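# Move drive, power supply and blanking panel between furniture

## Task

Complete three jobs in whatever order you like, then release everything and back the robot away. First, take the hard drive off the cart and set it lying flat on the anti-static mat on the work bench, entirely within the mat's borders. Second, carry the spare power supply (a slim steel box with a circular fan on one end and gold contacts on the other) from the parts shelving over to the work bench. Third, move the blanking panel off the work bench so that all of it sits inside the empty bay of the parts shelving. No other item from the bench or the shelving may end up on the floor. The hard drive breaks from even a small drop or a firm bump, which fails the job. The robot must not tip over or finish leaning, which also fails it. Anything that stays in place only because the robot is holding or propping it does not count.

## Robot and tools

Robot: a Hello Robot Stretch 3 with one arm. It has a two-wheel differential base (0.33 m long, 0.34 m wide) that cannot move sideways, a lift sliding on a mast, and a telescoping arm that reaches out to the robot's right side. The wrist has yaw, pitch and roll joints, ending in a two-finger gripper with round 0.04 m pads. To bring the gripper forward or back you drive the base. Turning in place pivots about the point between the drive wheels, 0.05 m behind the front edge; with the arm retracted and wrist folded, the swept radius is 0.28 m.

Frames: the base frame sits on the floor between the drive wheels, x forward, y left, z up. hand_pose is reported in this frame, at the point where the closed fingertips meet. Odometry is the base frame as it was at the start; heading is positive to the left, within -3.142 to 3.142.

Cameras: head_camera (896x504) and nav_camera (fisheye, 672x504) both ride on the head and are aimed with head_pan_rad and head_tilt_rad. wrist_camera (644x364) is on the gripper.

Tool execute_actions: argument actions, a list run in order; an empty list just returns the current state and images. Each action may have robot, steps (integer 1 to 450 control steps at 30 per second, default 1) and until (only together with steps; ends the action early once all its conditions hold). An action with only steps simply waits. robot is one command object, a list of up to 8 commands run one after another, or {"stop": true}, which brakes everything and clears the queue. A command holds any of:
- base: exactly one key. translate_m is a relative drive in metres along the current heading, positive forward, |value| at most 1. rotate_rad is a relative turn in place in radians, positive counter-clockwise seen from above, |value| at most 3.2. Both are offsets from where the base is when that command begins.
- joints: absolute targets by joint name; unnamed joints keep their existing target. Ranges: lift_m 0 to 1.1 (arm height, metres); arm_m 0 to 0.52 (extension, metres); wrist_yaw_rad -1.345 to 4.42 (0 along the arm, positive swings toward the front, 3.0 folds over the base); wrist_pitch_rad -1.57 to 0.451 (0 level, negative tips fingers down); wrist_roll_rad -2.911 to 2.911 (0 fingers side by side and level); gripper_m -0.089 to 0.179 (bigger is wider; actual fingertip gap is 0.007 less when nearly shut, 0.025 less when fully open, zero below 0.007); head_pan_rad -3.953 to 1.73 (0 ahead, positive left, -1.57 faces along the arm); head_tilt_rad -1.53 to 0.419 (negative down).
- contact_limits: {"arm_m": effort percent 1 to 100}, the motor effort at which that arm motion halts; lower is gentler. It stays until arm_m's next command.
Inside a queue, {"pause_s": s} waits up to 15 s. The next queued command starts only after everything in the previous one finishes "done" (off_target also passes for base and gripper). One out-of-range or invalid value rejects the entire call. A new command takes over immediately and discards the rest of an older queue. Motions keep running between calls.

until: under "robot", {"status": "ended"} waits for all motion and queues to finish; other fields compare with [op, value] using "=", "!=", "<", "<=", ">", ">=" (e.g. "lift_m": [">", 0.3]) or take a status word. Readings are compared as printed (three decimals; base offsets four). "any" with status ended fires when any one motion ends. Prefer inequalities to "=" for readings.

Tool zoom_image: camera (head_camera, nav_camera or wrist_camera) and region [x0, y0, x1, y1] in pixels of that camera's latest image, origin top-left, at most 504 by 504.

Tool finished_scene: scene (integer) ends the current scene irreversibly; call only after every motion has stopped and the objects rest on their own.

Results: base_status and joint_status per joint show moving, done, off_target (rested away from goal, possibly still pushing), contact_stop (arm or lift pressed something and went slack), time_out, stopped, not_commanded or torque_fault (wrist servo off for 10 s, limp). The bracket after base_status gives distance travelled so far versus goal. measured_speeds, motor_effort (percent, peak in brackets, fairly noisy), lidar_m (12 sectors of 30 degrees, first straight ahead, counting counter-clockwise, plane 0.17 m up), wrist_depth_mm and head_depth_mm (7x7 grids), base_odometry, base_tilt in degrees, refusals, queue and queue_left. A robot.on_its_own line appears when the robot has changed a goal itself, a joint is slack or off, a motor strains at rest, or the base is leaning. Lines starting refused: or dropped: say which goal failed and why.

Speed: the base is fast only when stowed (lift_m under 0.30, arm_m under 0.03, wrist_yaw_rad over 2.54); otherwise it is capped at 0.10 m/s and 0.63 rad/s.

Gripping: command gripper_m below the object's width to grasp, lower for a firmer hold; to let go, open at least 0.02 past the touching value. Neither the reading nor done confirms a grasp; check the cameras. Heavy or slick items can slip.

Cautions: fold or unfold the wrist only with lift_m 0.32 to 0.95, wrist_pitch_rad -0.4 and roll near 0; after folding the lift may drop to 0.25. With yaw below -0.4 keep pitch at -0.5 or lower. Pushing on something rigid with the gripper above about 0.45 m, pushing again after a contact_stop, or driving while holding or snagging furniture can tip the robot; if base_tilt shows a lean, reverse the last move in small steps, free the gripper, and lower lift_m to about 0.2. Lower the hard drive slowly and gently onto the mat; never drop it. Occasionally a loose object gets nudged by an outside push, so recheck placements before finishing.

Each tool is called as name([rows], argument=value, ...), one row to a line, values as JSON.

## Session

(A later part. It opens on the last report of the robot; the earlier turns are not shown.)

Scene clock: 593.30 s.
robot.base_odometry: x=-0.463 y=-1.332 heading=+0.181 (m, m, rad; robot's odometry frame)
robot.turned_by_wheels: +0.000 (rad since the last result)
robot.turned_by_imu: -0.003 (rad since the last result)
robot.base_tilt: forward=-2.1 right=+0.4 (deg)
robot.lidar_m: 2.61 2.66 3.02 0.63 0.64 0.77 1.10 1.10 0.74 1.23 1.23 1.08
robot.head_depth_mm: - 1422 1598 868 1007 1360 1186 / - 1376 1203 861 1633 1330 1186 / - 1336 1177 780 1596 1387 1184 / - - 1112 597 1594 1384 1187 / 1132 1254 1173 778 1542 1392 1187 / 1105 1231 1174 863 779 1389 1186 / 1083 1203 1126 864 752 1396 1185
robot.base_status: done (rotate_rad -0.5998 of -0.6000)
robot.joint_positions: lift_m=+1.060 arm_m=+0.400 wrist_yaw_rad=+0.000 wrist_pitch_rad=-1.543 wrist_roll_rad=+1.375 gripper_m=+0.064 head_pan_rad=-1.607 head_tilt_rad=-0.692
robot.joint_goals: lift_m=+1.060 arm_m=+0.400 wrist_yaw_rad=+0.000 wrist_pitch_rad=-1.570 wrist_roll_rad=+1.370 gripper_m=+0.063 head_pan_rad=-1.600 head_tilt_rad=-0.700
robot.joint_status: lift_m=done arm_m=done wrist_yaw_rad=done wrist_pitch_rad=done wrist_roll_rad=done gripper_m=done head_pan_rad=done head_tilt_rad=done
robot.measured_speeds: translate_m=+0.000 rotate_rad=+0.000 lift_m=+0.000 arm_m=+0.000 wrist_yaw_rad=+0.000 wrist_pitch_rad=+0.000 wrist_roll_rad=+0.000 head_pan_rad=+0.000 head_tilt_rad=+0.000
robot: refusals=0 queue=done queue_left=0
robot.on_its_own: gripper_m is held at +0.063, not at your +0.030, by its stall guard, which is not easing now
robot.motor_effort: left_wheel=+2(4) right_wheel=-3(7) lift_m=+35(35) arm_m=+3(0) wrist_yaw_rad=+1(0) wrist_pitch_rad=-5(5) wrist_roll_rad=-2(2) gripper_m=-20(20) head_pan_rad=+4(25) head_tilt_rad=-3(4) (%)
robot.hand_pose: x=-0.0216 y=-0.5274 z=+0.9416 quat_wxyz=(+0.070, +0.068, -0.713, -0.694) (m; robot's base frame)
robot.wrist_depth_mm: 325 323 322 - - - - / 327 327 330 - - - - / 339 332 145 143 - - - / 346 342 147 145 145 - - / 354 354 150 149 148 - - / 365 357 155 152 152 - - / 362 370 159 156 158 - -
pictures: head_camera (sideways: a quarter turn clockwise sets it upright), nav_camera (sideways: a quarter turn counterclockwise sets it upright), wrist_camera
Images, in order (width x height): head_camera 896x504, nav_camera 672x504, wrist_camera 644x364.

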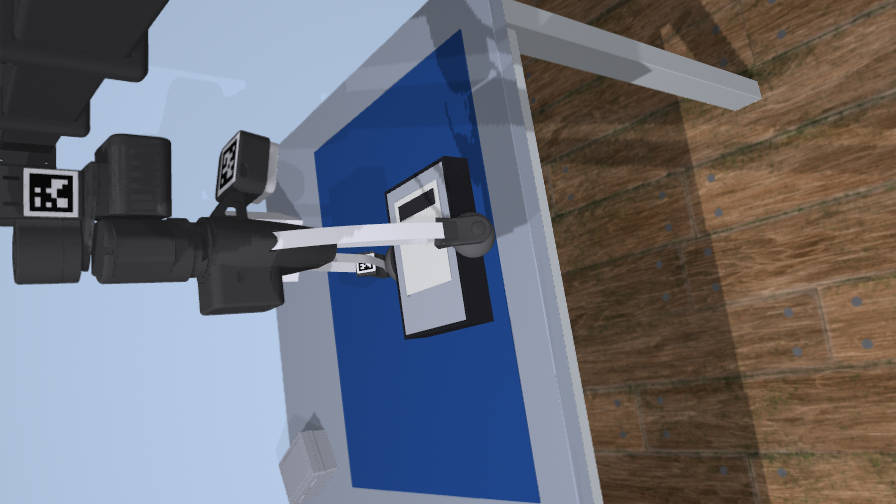

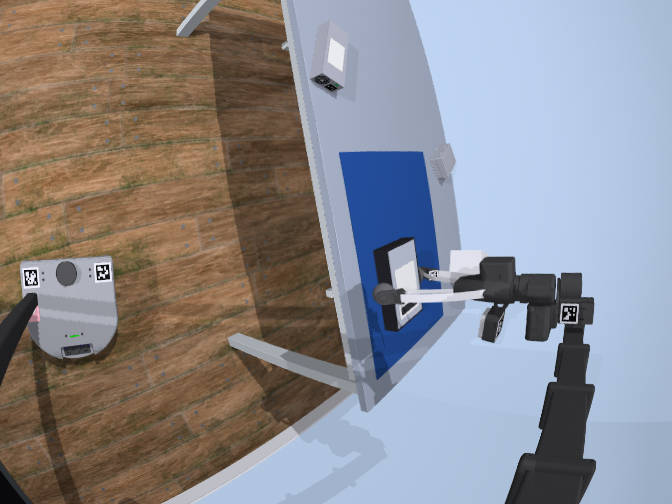

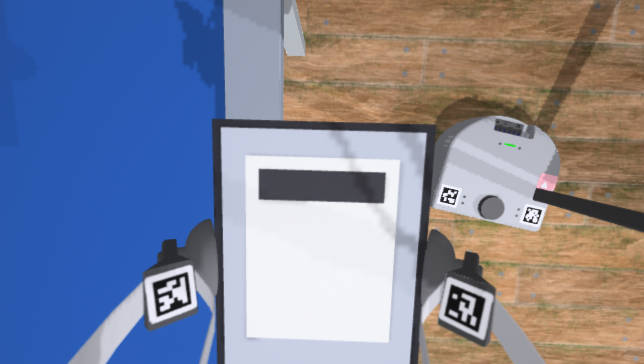

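execute_actions([
  {"robot":[{"joints":{"arm_m":0.1}},{"base":{"rotate_rad":0.5}},{"base":{"translate_m":-0.21}},{"base":{"rotate_rad":-0.5}},{"base":{"translate_m":0.2}},{"joints":{"arm_m":0.5}}],"steps":450,"until":{"robot":{"status":"ended"}}},
  {"steps":300,"until":{"robot":{"status":"ended"}}},
  {"robot":{"joints":{"lift_m":0.98}},"steps":300,"until":{"robot":{"status":"ended"}}},
])

Scene clock: 612.87 s.
robot.base_odometry: x=-0.430 y=-1.428 heading=+0.181 (m, m, rad; robot's odometry frame)
robot.turned_by_wheels: +0.000 (rad since the last result)
robot.turned_by_imu: -0.003 (rad since the last result)
robot.base_tilt: forward=-2.0 right=+0.5 (deg)
robot.lidar_m: 1.06 2.66 3.11 0.73 0.74 0.89 1.09 1.10 0.67 1.12 1.13 1.04
robot.head_depth_mm: 1150 1255 - 803 791 1074 1168 / 1114 - 1123 861 752 1393 1188 / 1076 1280 1121 804 729 1390 1188 / 1059 - 1094 740 704 1388 1186 / 1040 1165 1174 806 687 1392 1186 / 1023 1138 1176 865 685 1360 1184 / 996 1113 1065 863 684 1326 1185
robot.base_status: done (translate_m +0.2000 of +0.2000)
robot.joint_positions: lift_m=+0.980 arm_m=+0.500 wrist_yaw_rad=+0.000 wrist_pitch_rad=-1.543 wrist_roll_rad=+1.375 gripper_m=+0.064 head_pan_rad=-1.607 head_tilt_rad=-0.692
robot.joint_goals: lift_m=+0.980 arm_m=+0.500 wrist_yaw_rad=+0.000 wrist_pitch_rad=-1.570 wrist_roll_rad=+1.370 gripper_m=+0.063 head_pan_rad=-1.600 head_tilt_rad=-0.700
robot.joint_status: lift_m=done arm_m=done wrist_yaw_rad=done wrist_pitch_rad=done wrist_roll_rad=done gripper_m=done head_pan_rad=done head_tilt_rad=done
robot.measured_speeds: translate_m=+0.000 rotate_rad=+0.000 lift_m=+0.000 arm_m=+0.000 wrist_yaw_rad=+0.000 wrist_pitch_rad=+0.000 wrist_roll_rad=+0.000 head_pan_rad=+0.000 head_tilt_rad=+0.000
robot: refusals=0 queue=done queue_left=0
robot.on_its_own: gripper_m is held at +0.063, not at your +0.030, by its stall guard, which is not easing now
robot.motor_effort: left_wheel=+2(5) right_wheel=-3(6) lift_m=+28(36) arm_m=+3(4) wrist_yaw_rad=+0(0) wrist_pitch_rad=-5(5) wrist_roll_rad=-2(2) gripper_m=-20(20) head_pan_rad=+4(4) head_tilt_rad=-4(4) (%)
robot.hand_pose: x=-0.0216 y=-0.6274 z=+0.8618 quat_wxyz=(+0.070, +0.068, -0.713, -0.694) (m; robot's base frame)
robot.wrist_depth_mm: 242 243 240 243 237 241 985 / 250 249 247 245 242 248 991 / 253 252 144 143 249 252 - / 259 259 147 145 145 257 - / 265 265 149 149 148 265 - / 271 273 154 152 152 - - / 280 283 158 157 157 - -
pictures: head_camera (sideways: a quarter turn clockwise sets it upright), nav_camera (sideways: a quarter turn counterclockwise sets it upright), wrist_camera
Images, in order (width x height): head_camera 896x504, nav_camera 672x504, wrist_camera 644x364.

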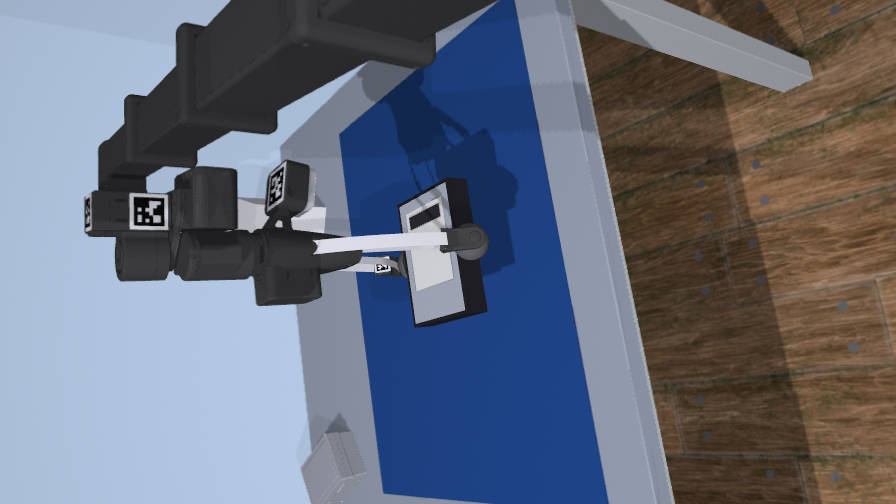

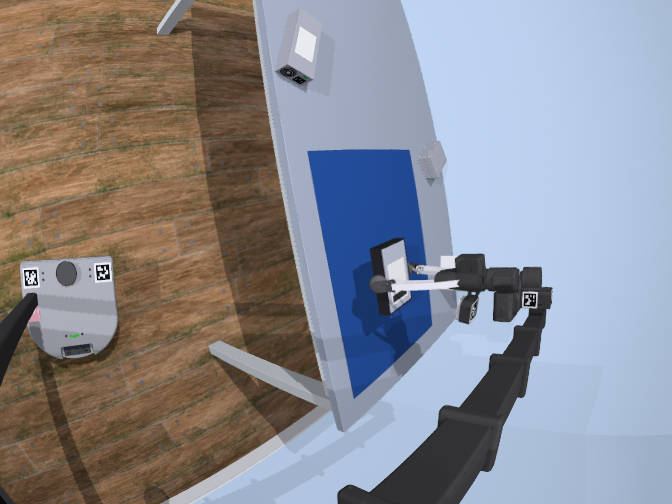

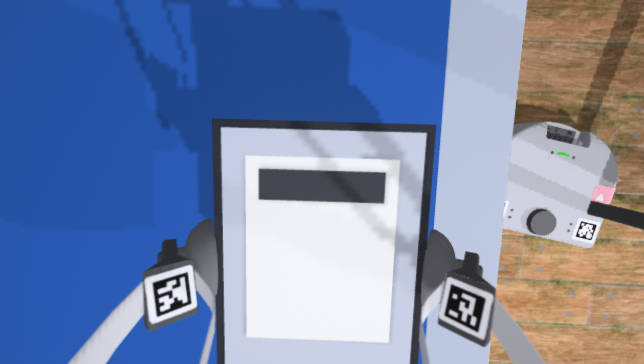

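execute_actions([
  {"robot":{"joints":{"lift_m":0.93}},"steps":300,"until":{"robot":{"status":"ended"}}},
  {"robot":{"joints":{"lift_m":0.915}},"steps":300,"until":{"robot":{"status":"ended"}}},
])

Scene clock: 615.00 s.
robot.base_odometry: x=-0.430 y=-1.428 heading=+0.181 (m, m, rad; robot's odometry frame)
robot.turned_by_wheels: +0.000 (rad since the last result)
robot.turned_by_imu: +0.000 (rad since the last result)
robot.base_tilt: forward=-2.1 right=+0.3 (deg)
robot.lidar_m: 1.07 2.67 3.10 0.73 0.74 0.89 1.09 1.10 0.67 1.13 1.13 1.04
robot.head_depth_mm: 1149 1295 1459 - - 1086 1173 / 1118 1244 - 832 752 1385 1181 / 1095 1192 1119 863 727 1392 1186 / 1069 1163 - 763 705 1398 1187 / 1045 1170 1178 863 688 1391 1190 / 1020 1140 1173 865 685 1355 1186 / 1000 1109 1067 865 685 1322 1185
robot.base_status: done (translate_m +0.2000 of +0.2000)
robot.joint_positions: lift_m=+0.915 arm_m=+0.500 wrist_yaw_rad=+0.000 wrist_pitch_rad=-1.543 wrist_roll_rad=+1.375 gripper_m=+0.064 head_pan_rad=-1.607 head_tilt_rad=-0.692
robot.joint_goals: lift_m=+0.915 arm_m=+0.500 wrist_yaw_rad=+0.000 wrist_pitch_rad=-1.570 wrist_roll_rad=+1.370 gripper_m=+0.063 head_pan_rad=-1.600 head_tilt_rad=-0.700
robot.joint_status: lift_m=done arm_m=done wrist_yaw_rad=done wrist_pitch_rad=done wrist_roll_rad=done gripper_m=done head_pan_rad=done head_tilt_rad=done
robot.measured_speeds: translate_m=+0.000 rotate_rad=+0.000 lift_m=+0.000 arm_m=+0.000 wrist_yaw_rad=+0.000 wrist_pitch_rad=+0.000 wrist_roll_rad=+0.000 head_pan_rad=+0.000 head_tilt_rad=+0.000
robot: refusals=0 queue=done queue_left=0
robot.on_its_own: gripper_m is held at +0.063, not at your +0.030, by its stall guard, which is not easing now
robot.motor_effort: left_wheel=+3(3) right_wheel=-3(3) lift_m=+29(28) arm_m=+3(3) wrist_yaw_rad=+0(0) wrist_pitch_rad=-5(5) wrist_roll_rad=-2(2) gripper_m=-20(20) head_pan_rad=+3(4) head_tilt_rad=-3(4) (%)
robot.hand_pose: x=-0.0216 y=-0.6274 z=+0.7968 quat_wxyz=(+0.070, +0.068, -0.713, -0.694) (m; robot's base frame)
robot.wrist_depth_mm: 181 180 179 178 178 178 906 / 184 184 183 181 182 181 925 / 189 187 145 144 183 185 937 / 193 194 146 145 145 191 - / 197 196 150 149 149 196 - / 202 201 154 153 152 199 - / 207 207 158 156 156 204 -
pictures: head_camera (sideways: a quarter turn clockwise sets it upright), nav_camera (sideways: a quarter turn counterclockwise sets it upright), wrist_camera
Images, in order (width x height): head_camera 896x504, nav_camera 672x504, wrist_camera 644x364.

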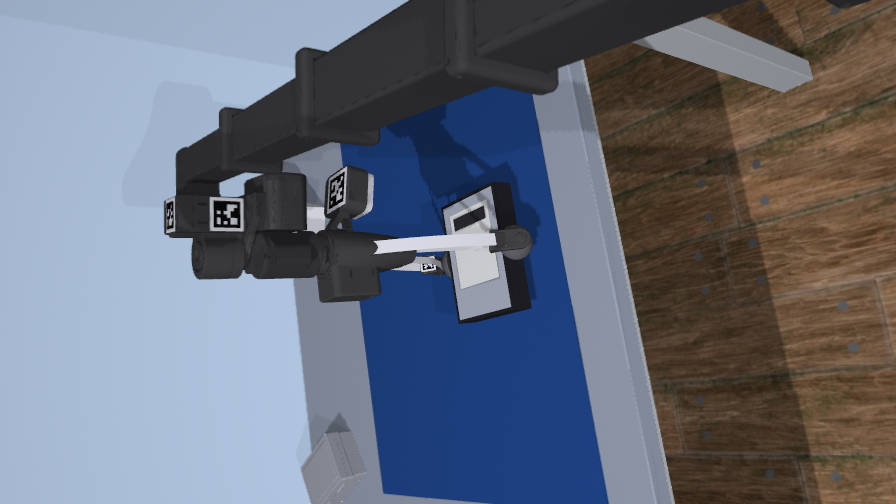

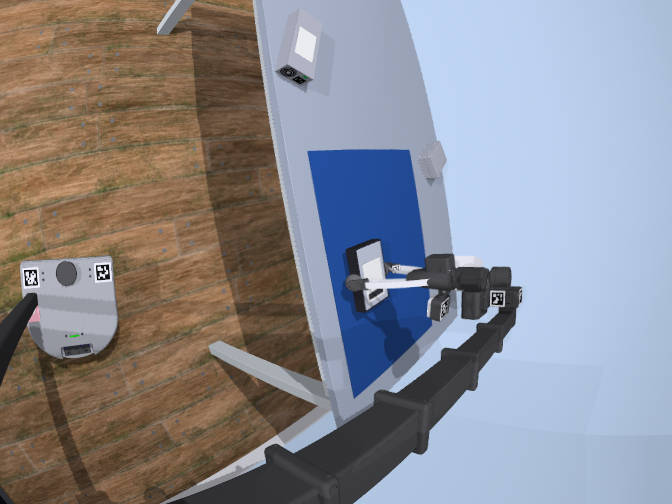

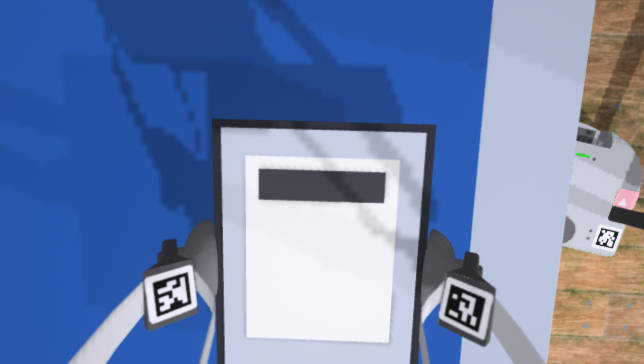

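execute_actions([
  {"robot":{"joints":{"arm_m":0.518}},"steps":300,"until":{"robot":{"status":"ended"}}},
  {"robot":{"joints":{"lift_m":0.904}},"steps":300,"until":{"robot":{"status":"ended"}}},
  {"robot":{"joints":{"lift_m":0.896}},"steps":300,"until":{"robot":{"status":"ended"}}},
])

Scene clock: 617.07 s.
robot.base_odometry: x=-0.430 y=-1.428 heading=+0.181 (m, m, rad; robot's odometry frame)
robot.turned_by_wheels: +0.000 (rad since the last result)
robot.turned_by_imu: +0.000 (rad since the last result)
robot.base_tilt: forward=-2.0 right=+0.2 (deg)
robot.lidar_m: 1.06 2.66 3.11 0.73 0.74 0.89 1.09 1.10 0.66 1.13 1.13 1.04
robot.head_depth_mm: 1149 1292 1477 - - 1086 1180 / 1118 1251 - 833 753 1399 1190 / 1094 1196 1161 866 728 1399 1187 / 1071 1166 - 789 707 1395 1185 / 1046 1168 1173 864 689 1397 1188 / 1023 1139 1173 864 684 1356 1184 / 997 1111 1069 864 684 1328 1187
robot.base_status: done (translate_m +0.2000 of +0.2000)
robot.joint_positions: lift_m=+0.897 arm_m=+0.518 wrist_yaw_rad=+0.000 wrist_pitch_rad=-1.551 wrist_roll_rad=+1.375 gripper_m=+0.064 head_pan_rad=-1.607 head_tilt_rad=-0.692
robot.joint_goals: lift_m=+0.897 arm_m=+0.518 wrist_yaw_rad=+0.000 wrist_pitch_rad=-1.570 wrist_roll_rad=+1.370 gripper_m=+0.063 head_pan_rad=-1.600 head_tilt_rad=-0.700
robot.joint_status: lift_m=contact_stop arm_m=done wrist_yaw_rad=done wrist_pitch_rad=done wrist_roll_rad=done gripper_m=done head_pan_rad=done head_tilt_rad=done
robot.measured_speeds: translate_m=+0.000 rotate_rad=+0.000 lift_m=+0.006 arm_m=+0.000 wrist_yaw_rad=+0.000 wrist_pitch_rad=+0.000 wrist_roll_rad=+0.000 head_pan_rad=+0.000 head_tilt_rad=+0.000
robot: refusals=0 queue=dropped queue_left=0
robot.on_its_own: gripper_m is held at +0.063, not at your +0.030, by its stall guard, which is not easing now; lift_m is slack since a contact_stop, until your next command for it
robot.motor_effort: left_wheel=+2(3) right_wheel=+0(3) lift_m=+20(28) arm_m=+3(0) wrist_yaw_rad=+1(0) wrist_pitch_rad=+0(5) wrist_roll_rad=-2(2) gripper_m=-20(20) head_pan_rad=+4(4) head_tilt_rad=-3(3) (%)
robot.hand_pose: x=-0.0216 y=-0.6433 z=+0.7791 quat_wxyz=(+0.070, +0.068, -0.710, -0.697) (m; robot's base frame)
robot.wrist_depth_mm: 165 165 164 163 163 162 164 / 169 168 166 167 166 167 167 / 172 173 144 143 167 170 171 / 176 177 147 144 144 175 174 / 181 181 150 148 147 179 179 / 185 184 154 152 152 184 185 / 190 191 159 157 157 188 -
pictures: head_camera (sideways: a quarter turn clockwise sets it upright), nav_camera (sideways: a quarter turn counterclockwise sets it upright), wrist_camera
Images, in order (width x height): head_camera 896x504, nav_camera 672x504, wrist_camera 644x364.

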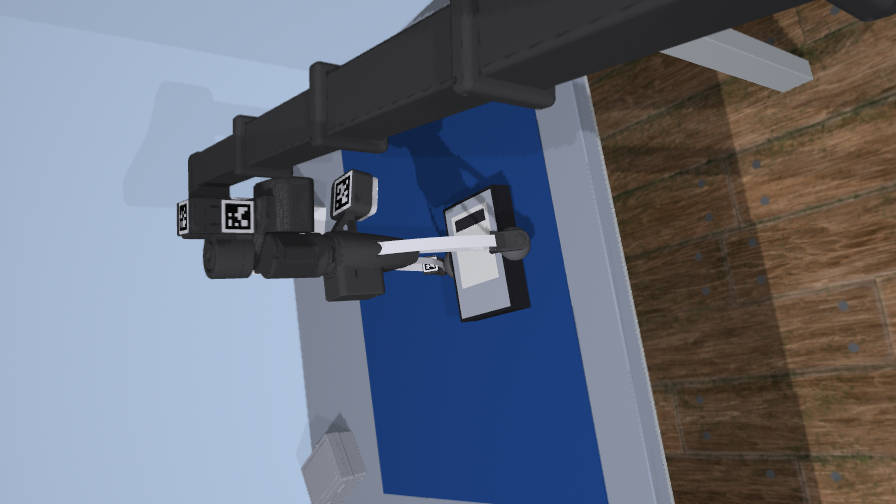

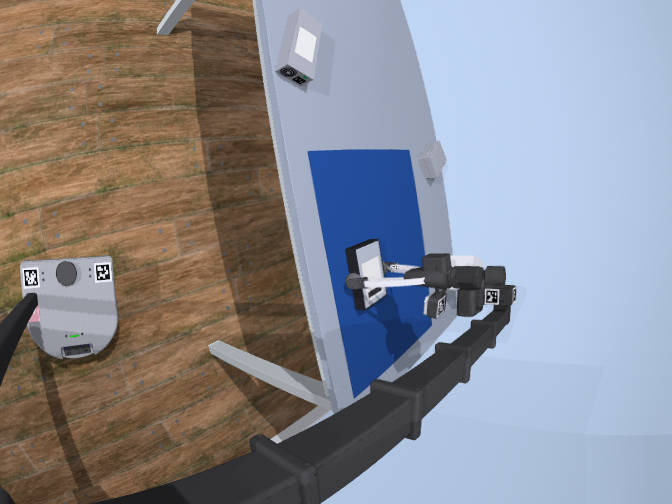

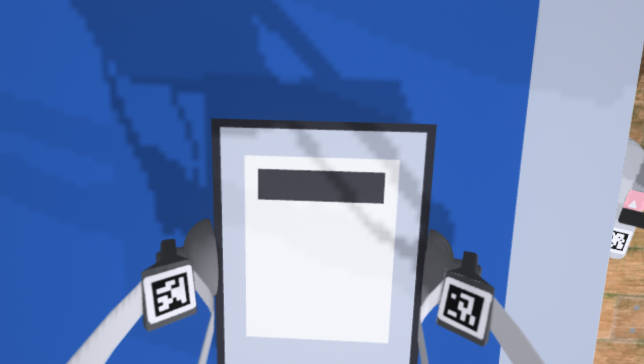

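Contact made. Releasing and lifting clear.

execute_actions([
  {"robot":{"joints":{"gripper_m":0.14}},"steps":150,"until":{"robot":{"status":"ended"}}},
  {"steps":10},
  {"robot":[{"joints":{"lift_m":1.08}},{"joints":{"arm_m":0.0}}],"steps":400,"until":{"robot":{"status":"ended"}}},
])

Scene clock: 625.97 s.
robot.base_odometry: x=-0.430 y=-1.428 heading=+0.181 (m, m, rad; robot's odometry frame)
robot.turned_by_wheels: +0.000 (rad since the last result)
robot.turned_by_imu: -0.001 (rad since the last result)
robot.base_tilt: forward=-2.0 right=+0.3 (deg)
robot.lidar_m: 1.06 2.67 3.09 0.73 0.74 0.89 1.09 1.10 0.66 1.13 1.13 1.04
robot.head_depth_mm: - - - - - - 1161 / - - - - - - - / - - - - - - - / - - 1119 - - - - / 1047 1167 1177 865 689 - - / 1019 1130 1176 866 683 1359 1174 / 1000 1107 1070 862 686 1326 1180
robot.base_status: done (translate_m +0.2000 of +0.2000)
robot.joint_positions: lift_m=+1.080 arm_m=+0.002 wrist_yaw_rad=+0.000 wrist_pitch_rad=-1.546 wrist_roll_rad=+1.375 gripper_m=+0.140 head_pan_rad=-1.607 head_tilt_rad=-0.692
robot.joint_goals: lift_m=+1.080 arm_m=+0.000 wrist_yaw_rad=+0.000 wrist_pitch_rad=-1.570 wrist_roll_rad=+1.370 gripper_m=+0.140 head_pan_rad=-1.600 head_tilt_rad=-0.700
robot.joint_status: lift_m=done arm_m=done wrist_yaw_rad=done wrist_pitch_rad=done wrist_roll_rad=done gripper_m=done head_pan_rad=done head_tilt_rad=done
robot.measured_speeds: translate_m=+0.000 rotate_rad=+0.000 lift_m=+0.000 arm_m=+0.000 wrist_yaw_rad=+0.000 wrist_pitch_rad=+0.000 wrist_roll_rad=+0.000 head_pan_rad=+0.000 head_tilt_rad=+0.000
robot: refusals=0 queue=done queue_left=0
robot.motor_effort: left_wheel=+2(1) right_wheel=-3(3) lift_m=+30(31) arm_m=-2(2) wrist_yaw_rad=+0(1) wrist_pitch_rad=-3(10) wrist_roll_rad=-2(2) gripper_m=+0(83) head_pan_rad=+4(4) head_tilt_rad=-4(4) (%)
robot.hand_pose: x=-0.0216 y=-0.1294 z=+0.9618 quat_wxyz=(+0.070, +0.068, -0.712, -0.695) (m; robot's base frame)
robot.wrist_depth_mm: - - - - - - - / - - - - - - - / 416 - - - - - - / 417 - - - - - - / 393 - - - - - - / 398 - - - - - - / 396 - - - - - -
pictures: head_camera (sideways: a quarter turn clockwise sets it upright), nav_camera (sideways: a quarter turn counterclockwise sets it upright), wrist_camera
Images, in order (width x height): head_camera 896x504, nav_camera 672x504, wrist_camera 644x364.

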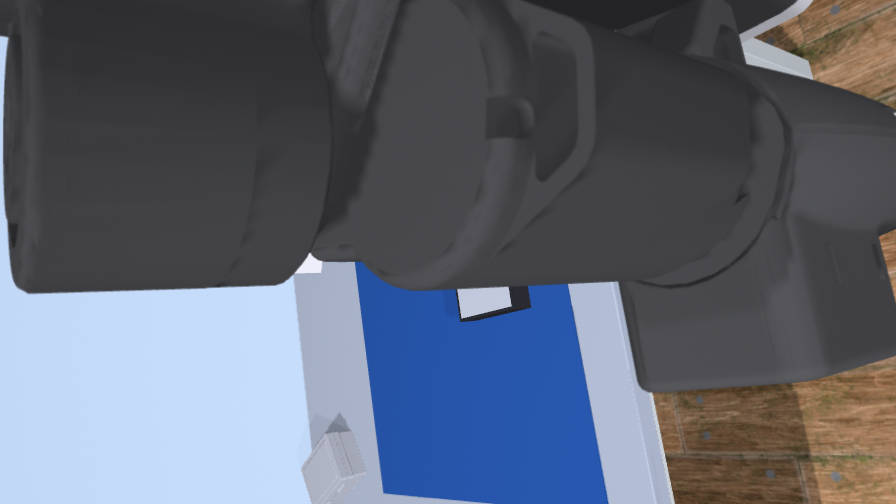

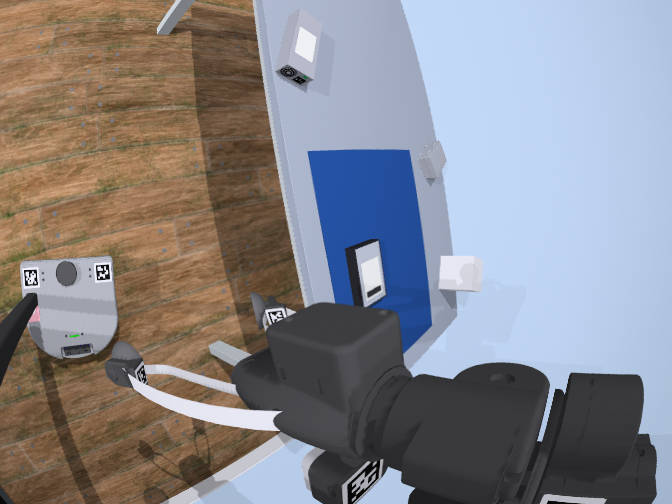

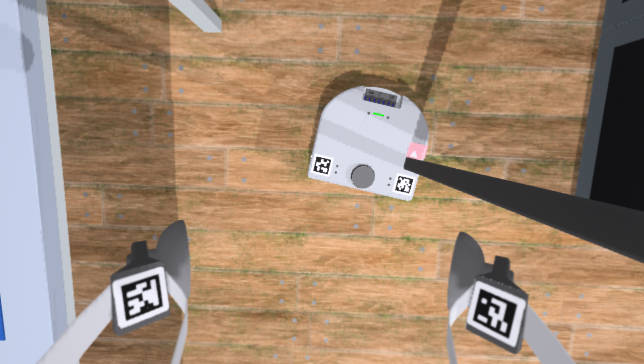

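finished_scene(scene=1)

The scene is finished: the task was done.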